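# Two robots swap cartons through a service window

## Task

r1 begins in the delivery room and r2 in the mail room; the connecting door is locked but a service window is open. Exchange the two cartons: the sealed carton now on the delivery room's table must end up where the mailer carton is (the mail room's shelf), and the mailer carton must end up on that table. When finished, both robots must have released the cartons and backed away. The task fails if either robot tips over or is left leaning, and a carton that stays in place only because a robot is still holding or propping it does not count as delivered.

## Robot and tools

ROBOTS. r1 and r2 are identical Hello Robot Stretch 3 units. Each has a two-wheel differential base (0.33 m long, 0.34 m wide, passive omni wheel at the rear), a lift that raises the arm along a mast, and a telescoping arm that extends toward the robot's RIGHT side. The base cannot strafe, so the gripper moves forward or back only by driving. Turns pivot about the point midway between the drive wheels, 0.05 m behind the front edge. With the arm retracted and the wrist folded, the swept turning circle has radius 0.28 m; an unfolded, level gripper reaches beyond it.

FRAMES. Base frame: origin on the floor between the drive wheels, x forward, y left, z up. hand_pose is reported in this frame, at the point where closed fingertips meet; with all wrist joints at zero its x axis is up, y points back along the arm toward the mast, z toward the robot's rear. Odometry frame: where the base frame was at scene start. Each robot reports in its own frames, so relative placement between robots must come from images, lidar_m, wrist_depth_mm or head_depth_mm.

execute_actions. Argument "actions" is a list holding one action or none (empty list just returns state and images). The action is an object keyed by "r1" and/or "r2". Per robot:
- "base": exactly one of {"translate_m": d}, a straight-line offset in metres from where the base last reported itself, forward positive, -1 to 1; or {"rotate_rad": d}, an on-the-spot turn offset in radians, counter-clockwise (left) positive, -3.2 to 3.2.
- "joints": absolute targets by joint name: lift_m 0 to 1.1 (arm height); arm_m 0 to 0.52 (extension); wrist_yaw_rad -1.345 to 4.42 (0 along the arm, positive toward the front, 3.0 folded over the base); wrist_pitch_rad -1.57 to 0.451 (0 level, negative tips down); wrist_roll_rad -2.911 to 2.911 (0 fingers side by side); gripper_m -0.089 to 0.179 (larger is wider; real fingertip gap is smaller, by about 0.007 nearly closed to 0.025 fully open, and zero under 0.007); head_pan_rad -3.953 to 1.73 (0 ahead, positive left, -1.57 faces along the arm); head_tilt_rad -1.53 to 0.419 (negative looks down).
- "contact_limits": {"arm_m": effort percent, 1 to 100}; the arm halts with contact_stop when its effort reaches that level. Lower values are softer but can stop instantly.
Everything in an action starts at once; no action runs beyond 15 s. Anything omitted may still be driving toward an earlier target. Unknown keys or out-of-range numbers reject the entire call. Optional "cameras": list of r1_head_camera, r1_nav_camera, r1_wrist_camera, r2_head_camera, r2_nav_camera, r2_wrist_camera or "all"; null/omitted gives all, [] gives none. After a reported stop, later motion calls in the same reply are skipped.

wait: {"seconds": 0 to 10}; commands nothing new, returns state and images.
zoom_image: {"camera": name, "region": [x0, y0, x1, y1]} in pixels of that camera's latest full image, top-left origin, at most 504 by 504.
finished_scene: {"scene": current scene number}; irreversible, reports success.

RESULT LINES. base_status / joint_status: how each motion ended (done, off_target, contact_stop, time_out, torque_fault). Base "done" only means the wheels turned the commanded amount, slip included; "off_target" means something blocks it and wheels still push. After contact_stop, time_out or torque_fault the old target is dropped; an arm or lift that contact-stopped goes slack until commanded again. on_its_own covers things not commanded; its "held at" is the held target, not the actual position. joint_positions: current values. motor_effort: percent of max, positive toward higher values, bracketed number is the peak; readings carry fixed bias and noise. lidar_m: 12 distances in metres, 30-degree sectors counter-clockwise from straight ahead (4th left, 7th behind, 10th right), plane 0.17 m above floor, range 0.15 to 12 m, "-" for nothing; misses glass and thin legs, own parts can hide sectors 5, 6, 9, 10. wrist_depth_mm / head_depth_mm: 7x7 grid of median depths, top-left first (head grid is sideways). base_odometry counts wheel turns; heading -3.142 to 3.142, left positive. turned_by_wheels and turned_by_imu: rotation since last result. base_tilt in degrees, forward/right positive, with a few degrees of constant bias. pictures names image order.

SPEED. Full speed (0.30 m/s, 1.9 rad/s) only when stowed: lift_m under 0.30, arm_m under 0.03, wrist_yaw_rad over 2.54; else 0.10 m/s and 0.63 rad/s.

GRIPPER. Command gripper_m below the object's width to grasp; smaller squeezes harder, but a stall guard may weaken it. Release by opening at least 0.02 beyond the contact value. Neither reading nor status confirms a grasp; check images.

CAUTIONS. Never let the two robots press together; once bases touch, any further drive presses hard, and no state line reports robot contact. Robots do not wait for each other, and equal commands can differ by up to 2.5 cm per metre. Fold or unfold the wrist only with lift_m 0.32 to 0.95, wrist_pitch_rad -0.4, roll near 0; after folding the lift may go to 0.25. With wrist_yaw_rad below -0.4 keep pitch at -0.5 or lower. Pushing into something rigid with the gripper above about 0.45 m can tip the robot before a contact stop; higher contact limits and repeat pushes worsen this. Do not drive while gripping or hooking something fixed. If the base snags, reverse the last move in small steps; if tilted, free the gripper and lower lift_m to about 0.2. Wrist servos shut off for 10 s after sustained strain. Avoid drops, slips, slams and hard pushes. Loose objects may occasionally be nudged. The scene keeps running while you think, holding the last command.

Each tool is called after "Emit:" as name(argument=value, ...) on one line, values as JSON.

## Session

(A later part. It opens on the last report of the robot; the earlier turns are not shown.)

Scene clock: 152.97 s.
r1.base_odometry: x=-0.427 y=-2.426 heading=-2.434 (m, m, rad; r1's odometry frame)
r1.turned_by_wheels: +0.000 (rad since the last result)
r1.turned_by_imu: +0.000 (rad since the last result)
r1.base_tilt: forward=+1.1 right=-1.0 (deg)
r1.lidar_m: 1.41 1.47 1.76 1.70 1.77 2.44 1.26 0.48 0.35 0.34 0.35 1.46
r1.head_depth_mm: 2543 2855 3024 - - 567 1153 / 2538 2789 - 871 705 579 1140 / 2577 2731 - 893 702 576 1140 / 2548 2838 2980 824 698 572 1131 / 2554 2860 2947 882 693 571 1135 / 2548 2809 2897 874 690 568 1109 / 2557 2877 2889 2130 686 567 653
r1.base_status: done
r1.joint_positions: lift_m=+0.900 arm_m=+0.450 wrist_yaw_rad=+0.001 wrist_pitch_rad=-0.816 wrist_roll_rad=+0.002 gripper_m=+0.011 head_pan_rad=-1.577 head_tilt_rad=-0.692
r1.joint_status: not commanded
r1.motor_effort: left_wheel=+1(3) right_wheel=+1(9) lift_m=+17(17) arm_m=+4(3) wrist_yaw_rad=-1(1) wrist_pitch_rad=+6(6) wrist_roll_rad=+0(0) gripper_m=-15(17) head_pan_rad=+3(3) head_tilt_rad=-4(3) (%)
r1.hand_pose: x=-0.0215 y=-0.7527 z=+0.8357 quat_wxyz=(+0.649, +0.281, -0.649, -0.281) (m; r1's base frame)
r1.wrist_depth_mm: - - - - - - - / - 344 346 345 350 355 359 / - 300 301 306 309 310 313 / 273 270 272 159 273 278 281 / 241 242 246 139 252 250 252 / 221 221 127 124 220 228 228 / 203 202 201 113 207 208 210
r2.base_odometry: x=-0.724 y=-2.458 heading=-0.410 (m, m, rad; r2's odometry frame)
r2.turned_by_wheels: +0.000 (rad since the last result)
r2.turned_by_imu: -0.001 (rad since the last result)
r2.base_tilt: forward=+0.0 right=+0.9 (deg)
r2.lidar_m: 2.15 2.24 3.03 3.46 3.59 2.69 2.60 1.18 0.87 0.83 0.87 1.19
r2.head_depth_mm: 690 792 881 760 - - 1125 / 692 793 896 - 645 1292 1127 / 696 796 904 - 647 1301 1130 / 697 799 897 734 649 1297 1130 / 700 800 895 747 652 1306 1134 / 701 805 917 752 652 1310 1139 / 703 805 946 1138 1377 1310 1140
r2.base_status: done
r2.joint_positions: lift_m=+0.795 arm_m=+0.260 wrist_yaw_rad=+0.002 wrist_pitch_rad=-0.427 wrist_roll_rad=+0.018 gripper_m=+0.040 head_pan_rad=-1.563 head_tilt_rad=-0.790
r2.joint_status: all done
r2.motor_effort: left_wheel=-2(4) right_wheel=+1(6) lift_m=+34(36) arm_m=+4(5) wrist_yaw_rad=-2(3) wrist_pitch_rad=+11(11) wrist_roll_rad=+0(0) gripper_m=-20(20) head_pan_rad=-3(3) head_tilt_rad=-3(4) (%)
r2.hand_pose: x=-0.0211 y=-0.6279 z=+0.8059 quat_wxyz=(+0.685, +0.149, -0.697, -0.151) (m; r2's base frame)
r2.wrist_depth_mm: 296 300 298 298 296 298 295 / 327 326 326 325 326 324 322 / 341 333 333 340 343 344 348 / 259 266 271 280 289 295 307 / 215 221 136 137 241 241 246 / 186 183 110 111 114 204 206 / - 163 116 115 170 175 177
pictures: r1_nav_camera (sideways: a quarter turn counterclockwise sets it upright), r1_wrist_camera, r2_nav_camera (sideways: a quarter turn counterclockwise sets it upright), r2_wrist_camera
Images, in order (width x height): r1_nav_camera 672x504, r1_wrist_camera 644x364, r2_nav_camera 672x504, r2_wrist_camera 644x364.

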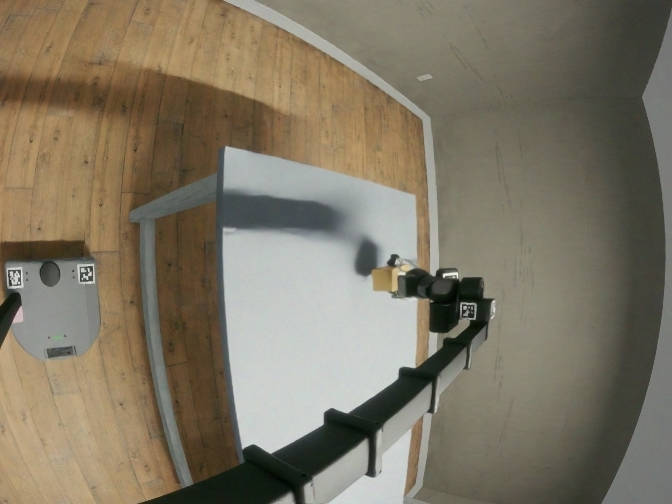

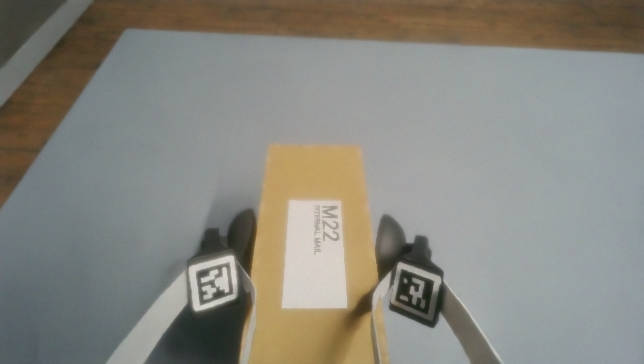

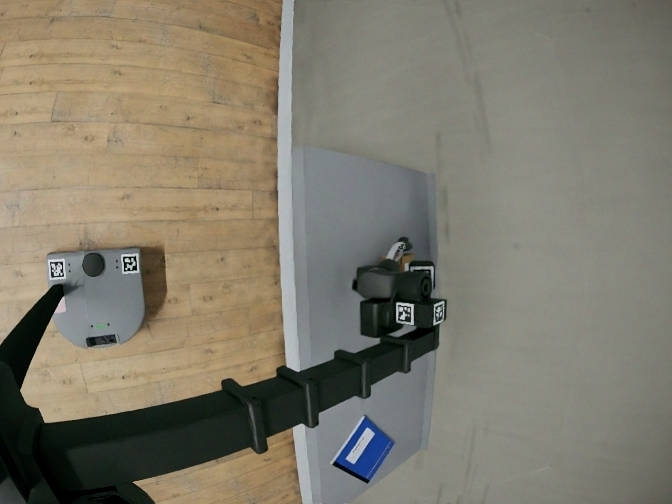

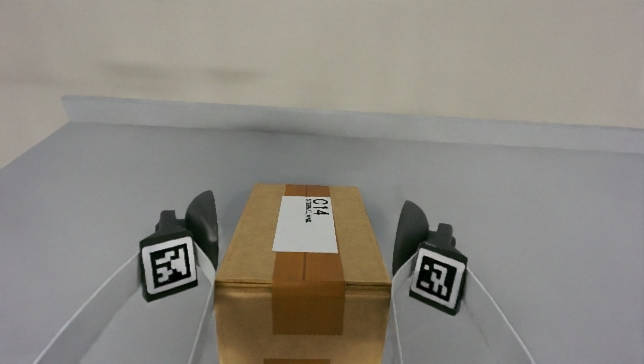

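Emit:
execute_actions(actions=[{"r1":{"joints":{"lift_m":0.848}},"r2":{"joints":{"lift_m":0.77}}}], cameras=[])

Emit:
execute_actions(actions=[{"r1":{"joints":{"gripper_m":0.12}},"r2":{"joints":{"gripper_m":0.12}}}], cameras=["r1_wrist_camera","r2_wrist_camera"])

Emit:
execute_actions(actions=[{"r1":{"joints":{"lift_m":0.9,"arm_m":0.18}},"r2":{"joints":{"lift_m":0.82,"arm_m":0}}}], cameras=[])

Emit:
execute_actions(actions=[{"r1":{"joints":{"wrist_yaw_rad":1.8,"arm_m":0.005}},"r2":{"base":{"translate_m":0.1},"joints":{"wrist_yaw_rad":1.8}}}], cameras=["r1_head_camera","r2_head_camera"])

Scene clock: 155.67 s.
r1.base_odometry: x=-0.427 y=-2.426 heading=-2.434 (m, m, rad; r1's odometry frame)
r1.turned_by_wheels: +0.000 (rad since the last result)
r1.turned_by_imu: +0.001 (rad since the last result)
r1.base_tilt: forward=+1.1 right=-1.0 (deg)
r1.lidar_m: 1.41 1.47 1.76 1.70 1.77 2.43 1.25 0.48 0.35 0.34 0.35 1.47
r1.head_depth_mm: 2529 2838 3002 950 - - 1150 / 2514 2836 3018 - 682 578 1139 / 2543 2824 - 865 703 576 1136 / 2512 2824 2973 829 701 574 1136 / 2540 2800 2898 887 693 571 1127 / 2520 2828 2987 879 692 568 1103 / 2549 2828 2861 2101 688 566 650
r1.base_status: not commanded
r1.joint_positions: lift_m=+0.848 arm_m=+0.450 wrist_yaw_rad=+0.001 wrist_pitch_rad=-0.814 wrist_roll_rad=+0.002 gripper_m=+0.011 head_pan_rad=-1.577 head_tilt_rad=-0.692
r1.joint_status: all done
r1.motor_effort: left_wheel=+0(0) right_wheel=+2(1) lift_m=+17(19) arm_m=+4(5) wrist_yaw_rad=-1(1) wrist_pitch_rad=+5(6) wrist_roll_rad=+0(0) gripper_m=-16(17) head_pan_rad=+3(3) head_tilt_rad=-3(3) (%)
r1.hand_pose: x=-0.0215 y=-0.7531 z=+0.7841 quat_wxyz=(+0.649, +0.280, -0.650, -0.280) (m; r1's base frame)
r1.wrist_depth_mm: - 312 313 318 320 324 329 / 272 268 270 272 274 278 282 / 231 235 236 240 241 244 245 / 209 211 210 151 214 218 219 / 188 189 190 136 195 195 196 / 172 172 126 124 172 177 178 / 157 159 156 114 161 162 164
r2.base_odometry: x=-0.724 y=-2.458 heading=-0.410 (m, m, rad; r2's odometry frame)
r2.turned_by_wheels: +0.000 (rad since the last result)
r2.turned_by_imu: +0.000 (rad since the last result)
r2.base_tilt: forward=+0.0 right=+0.9 (deg)
r2.lidar_m: 2.15 2.24 3.03 3.46 3.61 2.68 2.59 1.17 0.86 0.83 0.87 1.19
r2.head_depth_mm: 691 790 881 758 - - - / 693 794 891 - 645 1297 1125 / 695 797 894 - 647 1306 1130 / 698 799 891 725 650 1296 1133 / 700 803 894 748 653 1305 1136 / 701 802 916 752 654 1309 1139 / 705 809 945 1138 1387 1308 1140
r2.base_status: not commanded
r2.joint_positions: lift_m=+0.770 arm_m=+0.260 wrist_yaw_rad=+0.002 wrist_pitch_rad=-0.418 wrist_roll_rad=+0.018 gripper_m=+0.040 head_pan_rad=-1.563 head_tilt_rad=-0.790
r2.joint_status: all done
r2.motor_effort: left_wheel=-2(2) right_wheel=+1(1) lift_m=+33(33) arm_m=+5(4) wrist_yaw_rad=-2(2) wrist_pitch_rad=+7(11) wrist_roll_rad=+0(0) gripper_m=-20(21) head_pan_rad=-3(3) head_tilt_rad=-4(4) (%)
r2.hand_pose: x=-0.0211 y=-0.6290 z=+0.7828 quat_wxyz=(+0.686, +0.146, -0.697, -0.148) (m; r2's base frame)
r2.wrist_depth_mm: 299 298 297 297 295 295 295 / 321 321 319 325 324 321 321 / 283 290 302 312 325 329 335 / 224 230 225 155 251 256 265 / 186 190 125 127 202 208 213 / 159 157 110 110 113 174 178 / - 140 125 122 147 151 153
pictures: none
No camera images: the call's "cameras" was empty. Leave "cameras" out to get every camera's image.

Scene clock: 157.27 s.
r1.base_odometry: x=-0.427 y=-2.426 heading=-2.434 (m, m, rad; r1's odometry frame)
r1.turned_by_wheels: +0.000 (rad since the last result)
r1.turned_by_imu: +0.000 (rad since the last result)
r1.base_tilt: forward=+1.1 right=-1.0 (deg)
r1.lidar_m: 1.41 1.47 1.76 1.69 1.77 2.44 1.25 0.48 0.35 0.34 0.35 1.46
r1.head_depth_mm: 2520 2790 2985 947 - - 1145 / 2535 2798 3036 - 682 579 1143 / 2528 2813 - 859 703 576 1144 / 2541 2814 3001 828 695 574 1135 / 2515 2881 2945 882 696 569 1132 / 2529 2816 2910 881 689 568 1100 / 2591 2827 2894 2079 689 567 650
r1.base_status: not commanded
r1.joint_positions: lift_m=+0.848 arm_m=+0.450 wrist_yaw_rad=+0.001 wrist_pitch_rad=-0.811 wrist_roll_rad=+0.002 gripper_m=+0.120 head_pan_rad=-1.577 head_tilt_rad=-0.692
r1.joint_status: all done
r1.motor_effort: left_wheel=+0(0) right_wheel=+1(1) lift_m=+17(17) arm_m=+4(4) wrist_yaw_rad=-1(1) wrist_pitch_rad=+4(6) wrist_roll_rad=+0(0) gripper_m=+1(83) head_pan_rad=+3(3) head_tilt_rad=-3(4) (%)
r1.hand_pose: x=-0.0215 y=-0.7536 z=+0.7845 quat_wxyz=(+0.649, +0.279, -0.650, -0.280) (m; r1's base frame)
r1.wrist_depth_mm: - 312 313 319 324 323 329 / 272 268 272 274 276 279 284 / 233 234 237 240 242 243 247 / 209 209 212 152 215 217 218 / 188 191 189 137 193 195 197 / 172 - 168 124 173 179 178 / 160 157 156 114 159 160 164
r2.base_odometry: x=-0.724 y=-2.458 heading=-0.410 (m, m, rad; r2's odometry frame)
r2.turned_by_wheels: +0.000 (rad since the last result)
r2.turned_by_imu: +0.000 (rad since the last result)
r2.base_tilt: forward=+0.0 right=+0.8 (deg)
r2.lidar_m: 2.15 2.24 3.03 3.46 3.59 2.69 2.60 1.18 0.87 0.84 0.87 1.19
r2.head_depth_mm: 690 791 879 761 - - - / 694 793 892 - 645 1295 1127 / 695 798 897 - 646 1294 1135 / 697 799 893 725 649 1300 1134 / 701 800 892 747 651 1304 1139 / 702 804 920 750 653 1312 1139 / 703 807 947 1134 1382 1311 1138
r2.base_status: not commanded
r2.joint_positions: lift_m=+0.770 arm_m=+0.260 wrist_yaw_rad=+0.002 wrist_pitch_rad=-0.418 wrist_roll_rad=+0.018 gripper_m=+0.120 head_pan_rad=-1.563 head_tilt_rad=-0.790
r2.joint_status: all done
r2.motor_effort: left_wheel=-2(2) right_wheel=+1(1) lift_m=+33(33) arm_m=+4(4) wrist_yaw_rad=-3(2) wrist_pitch_rad=+7(8) wrist_roll_rad=+0(0) gripper_m=-1(80) head_pan_rad=-3(3) head_tilt_rad=-4(5) (%)
r2.hand_pose: x=-0.0211 y=-0.6290 z=+0.7828 quat_wxyz=(+0.686, +0.146, -0.697, -0.148) (m; r2's base frame)
r2.wrist_depth_mm: 297 297 297 296 296 297 296 / 320 320 318 322 324 322 320 / 282 290 301 312 324 328 335 / 223 231 224 155 250 256 265 / 186 195 135 127 198 210 213 / 163 152 110 111 161 178 178 / 135 140 130 122 147 149 153
pictures: r1_wrist_camera, r2_wrist_camera
Images, in order (width x height): r1_wrist_camera 644x364, r2_wrist_camera 644x364.

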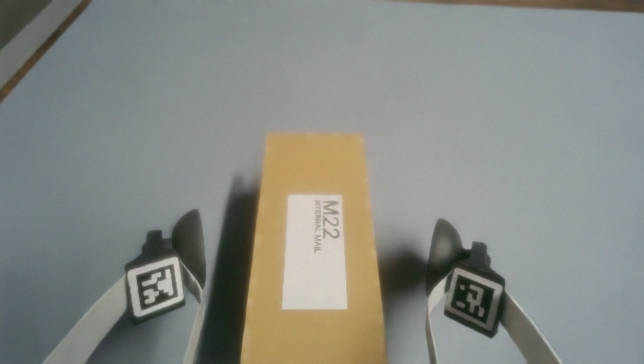

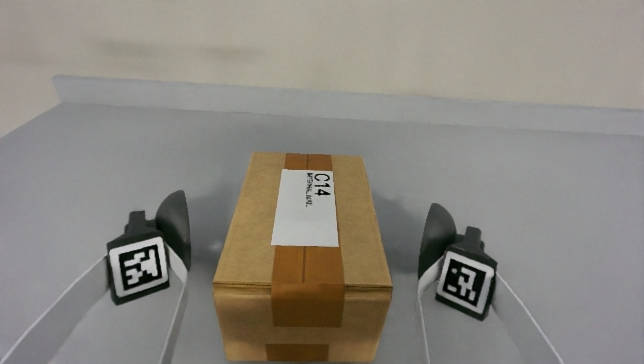

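Scene clock: 160.47 s.
r1.base_odometry: x=-0.427 y=-2.426 heading=-2.434 (m, m, rad; r1's odometry frame)
r1.turned_by_wheels: +0.000 (rad since the last result)
r1.turned_by_imu: +0.001 (rad since the last result)
r1.base_tilt: forward=+1.1 right=-1.1 (deg)
r1.lidar_m: 1.41 1.47 1.75 1.70 1.76 2.44 1.25 0.48 0.35 0.34 0.35 1.46
r1.head_depth_mm: 2524 2778 3003 - - 565 1146 / 2576 2812 2978 - 663 579 1138 / 2537 2797 3020 - 651 576 1141 / 2551 2865 2971 905 654 577 1140 / 2524 2844 2939 886 683 569 1124 / 2565 2829 2866 879 692 567 1102 / 2550 2862 2929 2125 690 566 652
r1.base_status: not commanded
r1.joint_positions: lift_m=+0.900 arm_m=+0.180 wrist_yaw_rad=+0.001 wrist_pitch_rad=-0.811 wrist_roll_rad=+0.002 gripper_m=+0.120 head_pan_rad=-1.577 head_tilt_rad=-0.692
r1.joint_status: all done
r1.motor_effort: left_wheel=+0(0) right_wheel=+2(1) lift_m=+23(27) arm_m=-5(6) wrist_yaw_rad=-1(0) wrist_pitch_rad=+4(4) wrist_roll_rad=+0(0) gripper_m=+1(1) head_pan_rad=+3(3) head_tilt_rad=-2(2) (%)
r1.hand_pose: x=-0.0215 y=-0.4842 z=+0.8361 quat_wxyz=(+0.649, +0.279, -0.650, -0.280) (m; r1's base frame)
r1.wrist_depth_mm: - 415 405 346 417 425 426 / - 347 351 326 354 358 365 / - 304 305 310 310 316 321 / 275 269 276 276 278 278 281 / 243 246 246 248 251 251 253 / 221 - 225 225 226 232 232 / 207 203 208 206 208 207 211
r2.base_odometry: x=-0.724 y=-2.458 heading=-0.410 (m, m, rad; r2's odometry frame)
r2.turned_by_wheels: +0.000 (rad since the last result)
r2.turned_by_imu: +0.000 (rad since the last result)
r2.base_tilt: forward=+0.1 right=+0.8 (deg)
r2.lidar_m: 2.15 2.23 3.05 3.46 3.59 2.68 2.59 1.18 0.87 0.83 0.87 1.19
r2.head_depth_mm: 691 791 883 737 644 - - / 694 793 886 740 653 - - / 696 798 887 731 648 - - / 698 801 891 738 650 1275 1132 / 700 803 894 748 652 1308 1138 / 702 805 917 750 653 1313 1136 / 705 808 944 1135 1384 1311 1144
r2.base_status: not commanded
r2.joint_positions: lift_m=+0.820 arm_m=+0.000 wrist_yaw_rad=+0.002 wrist_pitch_rad=-0.418 wrist_roll_rad=+0.018 gripper_m=+0.120 head_pan_rad=-1.563 head_tilt_rad=-0.790
r2.joint_status: all done
r2.motor_effort: left_wheel=-2(2) right_wheel=+1(1) lift_m=+44(47) arm_m=-4(9) wrist_yaw_rad=-2(2) wrist_pitch_rad=+8(8) wrist_roll_rad=+0(0) gripper_m=+0(1) head_pan_rad=-4(3) head_tilt_rad=-4(4) (%)
r2.hand_pose: x=-0.0211 y=-0.3697 z=+0.8325 quat_wxyz=(+0.686, +0.146, -0.697, -0.148) (m; r2's base frame)
r2.wrist_depth_mm: 536 536 531 531 531 534 527 / 576 579 559 556 572 574 576 / 642 401 408 374 439 461 476 / 318 317 321 331 341 349 362 / 254 266 264 270 275 286 291 / 221 211 223 226 230 243 242 / 901 886 231 230 229 230 229
pictures: none
No camera images: the call's "cameras" was empty. Leave "cameras" out to get every camera's image.

Scene clock: 163.20 s.
r1.base_odometry: x=-0.427 y=-2.426 heading=-2.434 (m, m, rad; r1's odometry frame)
r1.turned_by_wheels: +0.000 (rad since the last result)
r1.turned_by_imu: +0.001 (rad since the last result)
r1.base_tilt: forward=+1.0 right=-1.1 (deg)
r1.lidar_m: 1.41 1.47 1.76 1.70 1.76 2.43 1.25 0.48 0.35 0.34 0.35 1.46
r1.head_depth_mm: 2514 2832 2969 911 711 - - / 2538 2825 3031 903 709 - - / 2545 2839 3033 902 702 - - / 2566 2842 2942 847 698 - - / 2523 2793 2915 885 696 571 1153 / 2556 2839 2919 880 689 568 1139 / 2524 2829 2913 2098 689 566 613
r1.base_status: not commanded
r1.joint_positions: lift_m=+0.900 arm_m=+0.005 wrist_yaw_rad=+1.798 wrist_pitch_rad=-0.811 wrist_roll_rad=+0.002 gripper_m=+0.120 head_pan_rad=-1.577 head_tilt_rad=-0.692
r1.joint_status: all done
r1.motor_effort: left_wheel=+1(0) right_wheel=+2(1) lift_m=+24(24) arm_m=-5(6) wrist_yaw_rad=+2(5) wrist_pitch_rad=+4(4) wrist_roll_rad=+0(0) gripper_m=+0(1) head_pan_rad=+3(3) head_tilt_rad=-2(2) (%)
r1.hand_pose: x=+0.1335 y=-0.1146 z=+0.8361 quat_wxyz=(+0.623, +0.682, -0.186, +0.334) (m; r1's base frame)
r1.wrist_depth_mm: - - - - - - - / - - - - - - - / - - - - - - - / - - - - - - - / - - - - - - - / 929 - 936 928 952 - 235 / 866 850 866 859 878 388 217
r2.base_odometry: x=-0.633 y=-2.497 heading=-0.411 (m, m, rad; r2's odometry frame)
r2.turned_by_wheels: +0.000 (rad since the last result)
r2.turned_by_imu: +0.000 (rad since the last result)
r2.base_tilt: forward=+0.1 right=+0.9 (deg)
r2.lidar_m: 2.05 2.14 2.90 3.46 3.59 2.79 2.69 1.18 0.87 0.83 0.87 1.19
r2.head_depth_mm: 693 791 880 738 644 - 1086 / 693 795 884 720 644 - 1090 / 697 797 886 745 639 - 1088 / 697 799 890 744 649 1300 - / 702 802 910 770 651 1308 - / 702 806 943 1131 1424 1310 - / 706 806 948 1141 1435 1312 1137
r2.base_status: done
r2.joint_positions: lift_m=+0.820 arm_m=+0.000 wrist_yaw_rad=+1.797 wrist_pitch_rad=-0.418 wrist_roll_rad=+0.018 gripper_m=+0.120 head_pan_rad=-1.563 head_tilt_rad=-0.790
r2.joint_status: all done
r2.motor_effort: left_wheel=-2(4) right_wheel=+1(7) lift_m=+44(43) arm_m=-4(4) wrist_yaw_rad=+2(2) wrist_pitch_rad=+8(8) wrist_roll_rad=+0(0) gripper_m=+1(1) head_pan_rad=-3(3) head_tilt_rad=-4(4) (%)
r2.hand_pose: x=+0.1973 y=-0.0951 z=+0.8325 quat_wxyz=(+0.543, +0.636, -0.321, +0.444) (m; r2's base frame)
r2.wrist_depth_mm: - - - - - - - / - - - - - - - / - - - - - - - / - - - - - - - / - - - - - - - / - - - - - - 970 / 919 924 963 975 - - 918
pictures: r1_head_camera (sideways: a quarter turn clockwise sets it upright), r2_head_camera (sideways: a quarter turn clockwise sets it upright)
Images, in order (width x height): r1_head_camera 896x504, r2_head_camera 896x504.

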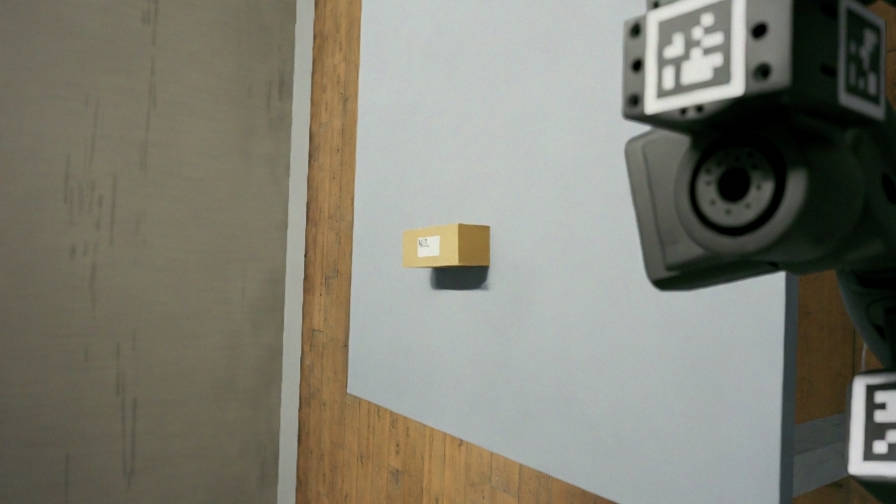

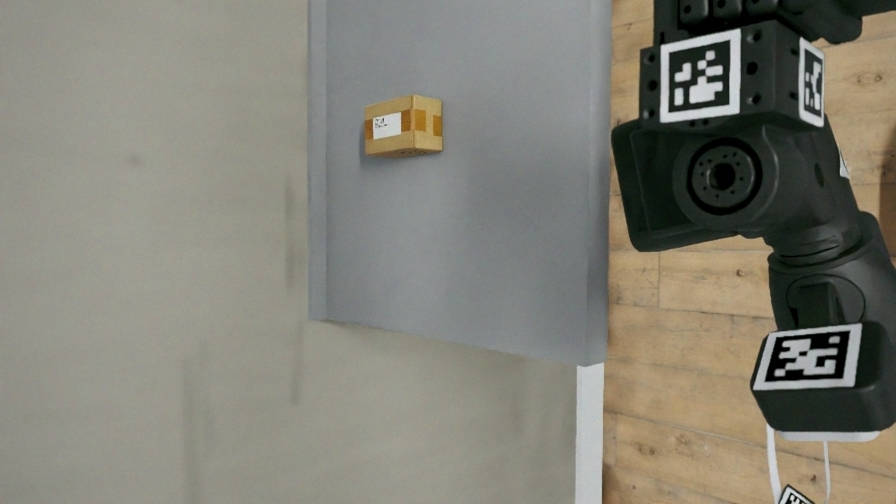

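Emit:
execute_actions(actions=[])

Scene clock: 168.23 s.
r1.base_odometry: x=-0.427 y=-2.426 heading=-2.434 (m, m, rad; r1's odometry frame)
r1.turned_by_wheels: +0.000 (rad since the last result)
r1.turned_by_imu: +0.001 (rad since the last result)
r1.base_tilt: forward=+1.1 right=-1.1 (deg)
r1.lidar_m: 1.41 1.47 1.75 1.70 1.77 2.44 1.25 0.48 0.35 0.34 0.35 1.46
r1.head_depth_mm: 2542 2807 2990 908 712 - - / 2562 2816 3038 905 707 - - / 2522 2791 3025 897 702 - - / 2514 2783 2979 845 696 - - / 2513 2823 2916 884 695 572 1151 / 2572 2861 2896 879 690 570 1144 / 2537 2833 2876 2110 687 567 611
r1.base_status: not commanded
r1.joint_positions: lift_m=+0.900 arm_m=+0.005 wrist_yaw_rad=+1.798 wrist_pitch_rad=-0.811 wrist_roll_rad=+0.002 gripper_m=+0.120 head_pan_rad=-1.577 head_tilt_rad=-0.692
r1.joint_status: all done
r1.motor_effort: left_wheel=+1(0) right_wheel=+1(1) lift_m=+24(24) arm_m=-5(6) wrist_yaw_rad=+1(5) wrist_pitch_rad=+4(4) wrist_roll_rad=+0(0) gripper_m=+1(1) head_pan_rad=+3(3) head_tilt_rad=-3(2) (%)
r1.hand_pose: x=+0.1335 y=-0.1146 z=+0.8361 quat_wxyz=(+0.623, +0.682, -0.186, +0.334) (m; r1's base frame)
r1.wrist_depth_mm: - - - - - - - / - - - - - - - / - - - - - - - / - - - - - - - / - - - - - - - / 923 - 926 939 960 - 236 / 864 856 851 863 861 389 216
r2.base_odometry: x=-0.633 y=-2.497 heading=-0.411 (m, m, rad; r2's odometry frame)
r2.turned_by_wheels: +0.000 (rad since the last result)
r2.turned_by_imu: +0.000 (rad since the last result)
r2.base_tilt: forward=+0.0 right=+0.9 (deg)
r2.lidar_m: 2.05 2.13 2.90 3.45 3.58 2.79 2.70 1.18 0.87 0.84 0.87 1.19
r2.head_depth_mm: 691 789 880 738 643 - 1090 / 694 791 885 721 645 - 1090 / 698 796 889 741 639 - 1090 / 699 800 890 744 648 1301 - / 700 803 910 772 652 1300 - / 702 806 940 1131 1418 1306 - / 704 808 945 1140 1426 1307 1137
r2.base_status: done
r2.joint_positions: lift_m=+0.820 arm_m=+0.000 wrist_yaw_rad=+1.797 wrist_pitch_rad=-0.418 wrist_roll_rad=+0.018 gripper_m=+0.120 head_pan_rad=-1.563 head_tilt_rad=-0.790
r2.joint_status: all done
r2.motor_effort: left_wheel=-2(4) right_wheel=+1(7) lift_m=+43(43) arm_m=-4(4) wrist_yaw_rad=+2(2) wrist_pitch_rad=+8(8) wrist_roll_rad=-1(0) gripper_m=+0(1) head_pan_rad=-3(3) head_tilt_rad=-4(4) (%)
r2.hand_pose: x=+0.1973 y=-0.0951 z=+0.8325 quat_wxyz=(+0.543, +0.636, -0.321, +0.444) (m; r2's base frame)
r2.wrist_depth_mm: - - - - - - - / - - - - - - - / - - - - - - - / - - - - - - - / - - - - - - - / - - - - - - 983 / 941 944 965 981 - - 920
pictures: r1_head_camera (sideways: a quarter turn clockwise sets it upright), r1_nav_camera (sideways: a quarter turn counterclockwise sets it upright), r1_wrist_camera, r2_head_camera (sideways: a quarter turn clockwise sets it upright), r2_nav_camera (sideways: a quarter turn counterclockwise sets it upright), r2_wrist_camera
Images, in order (width x height): r1_head_camera 896x504, r1_nav_camera 672x504, r1_wrist_camera 644x364, r2_head_camera 896x504, r2_nav_camera 672x504, r2_wrist_camera 644x364.

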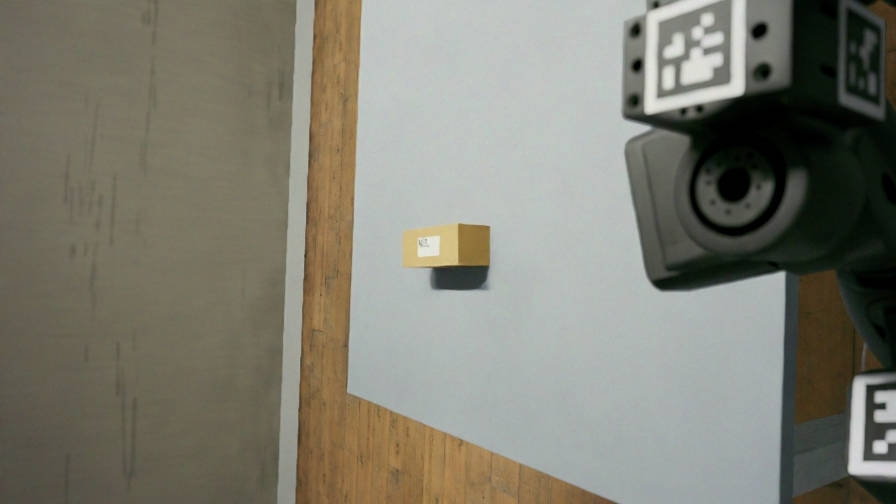

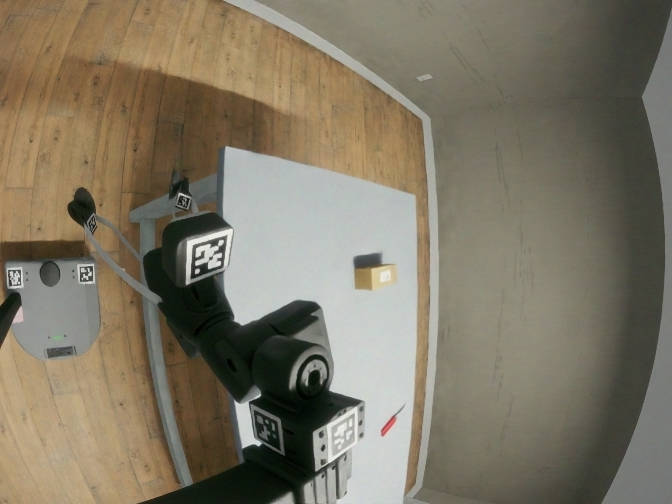

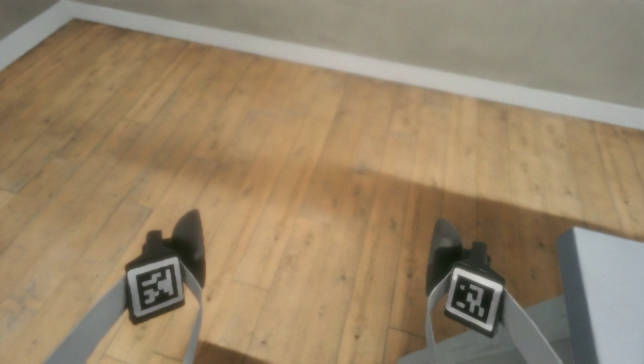

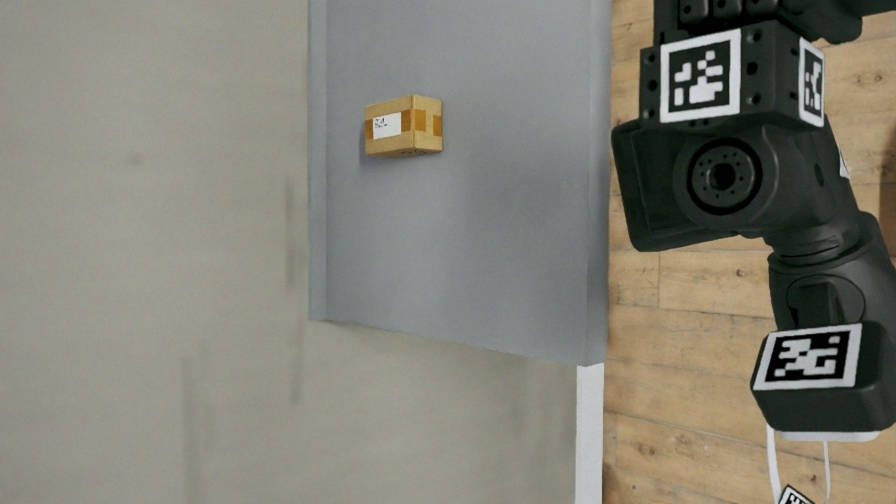

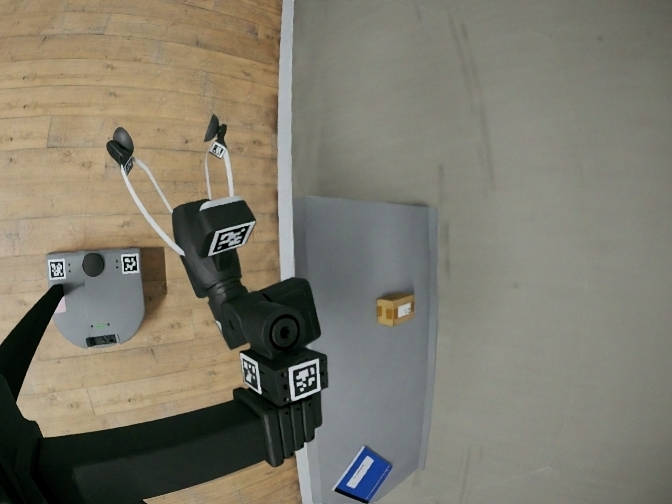

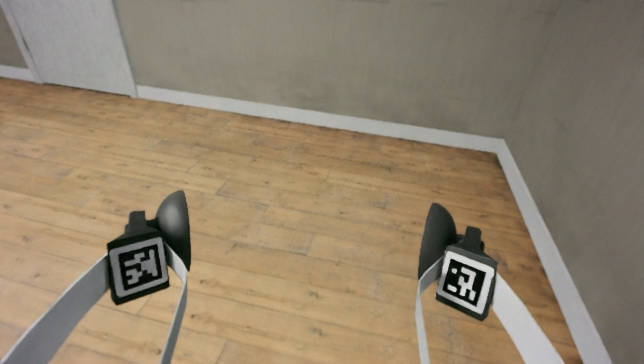

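Emit:
finished_scene(scene=2)

The scene is finished: the task was done.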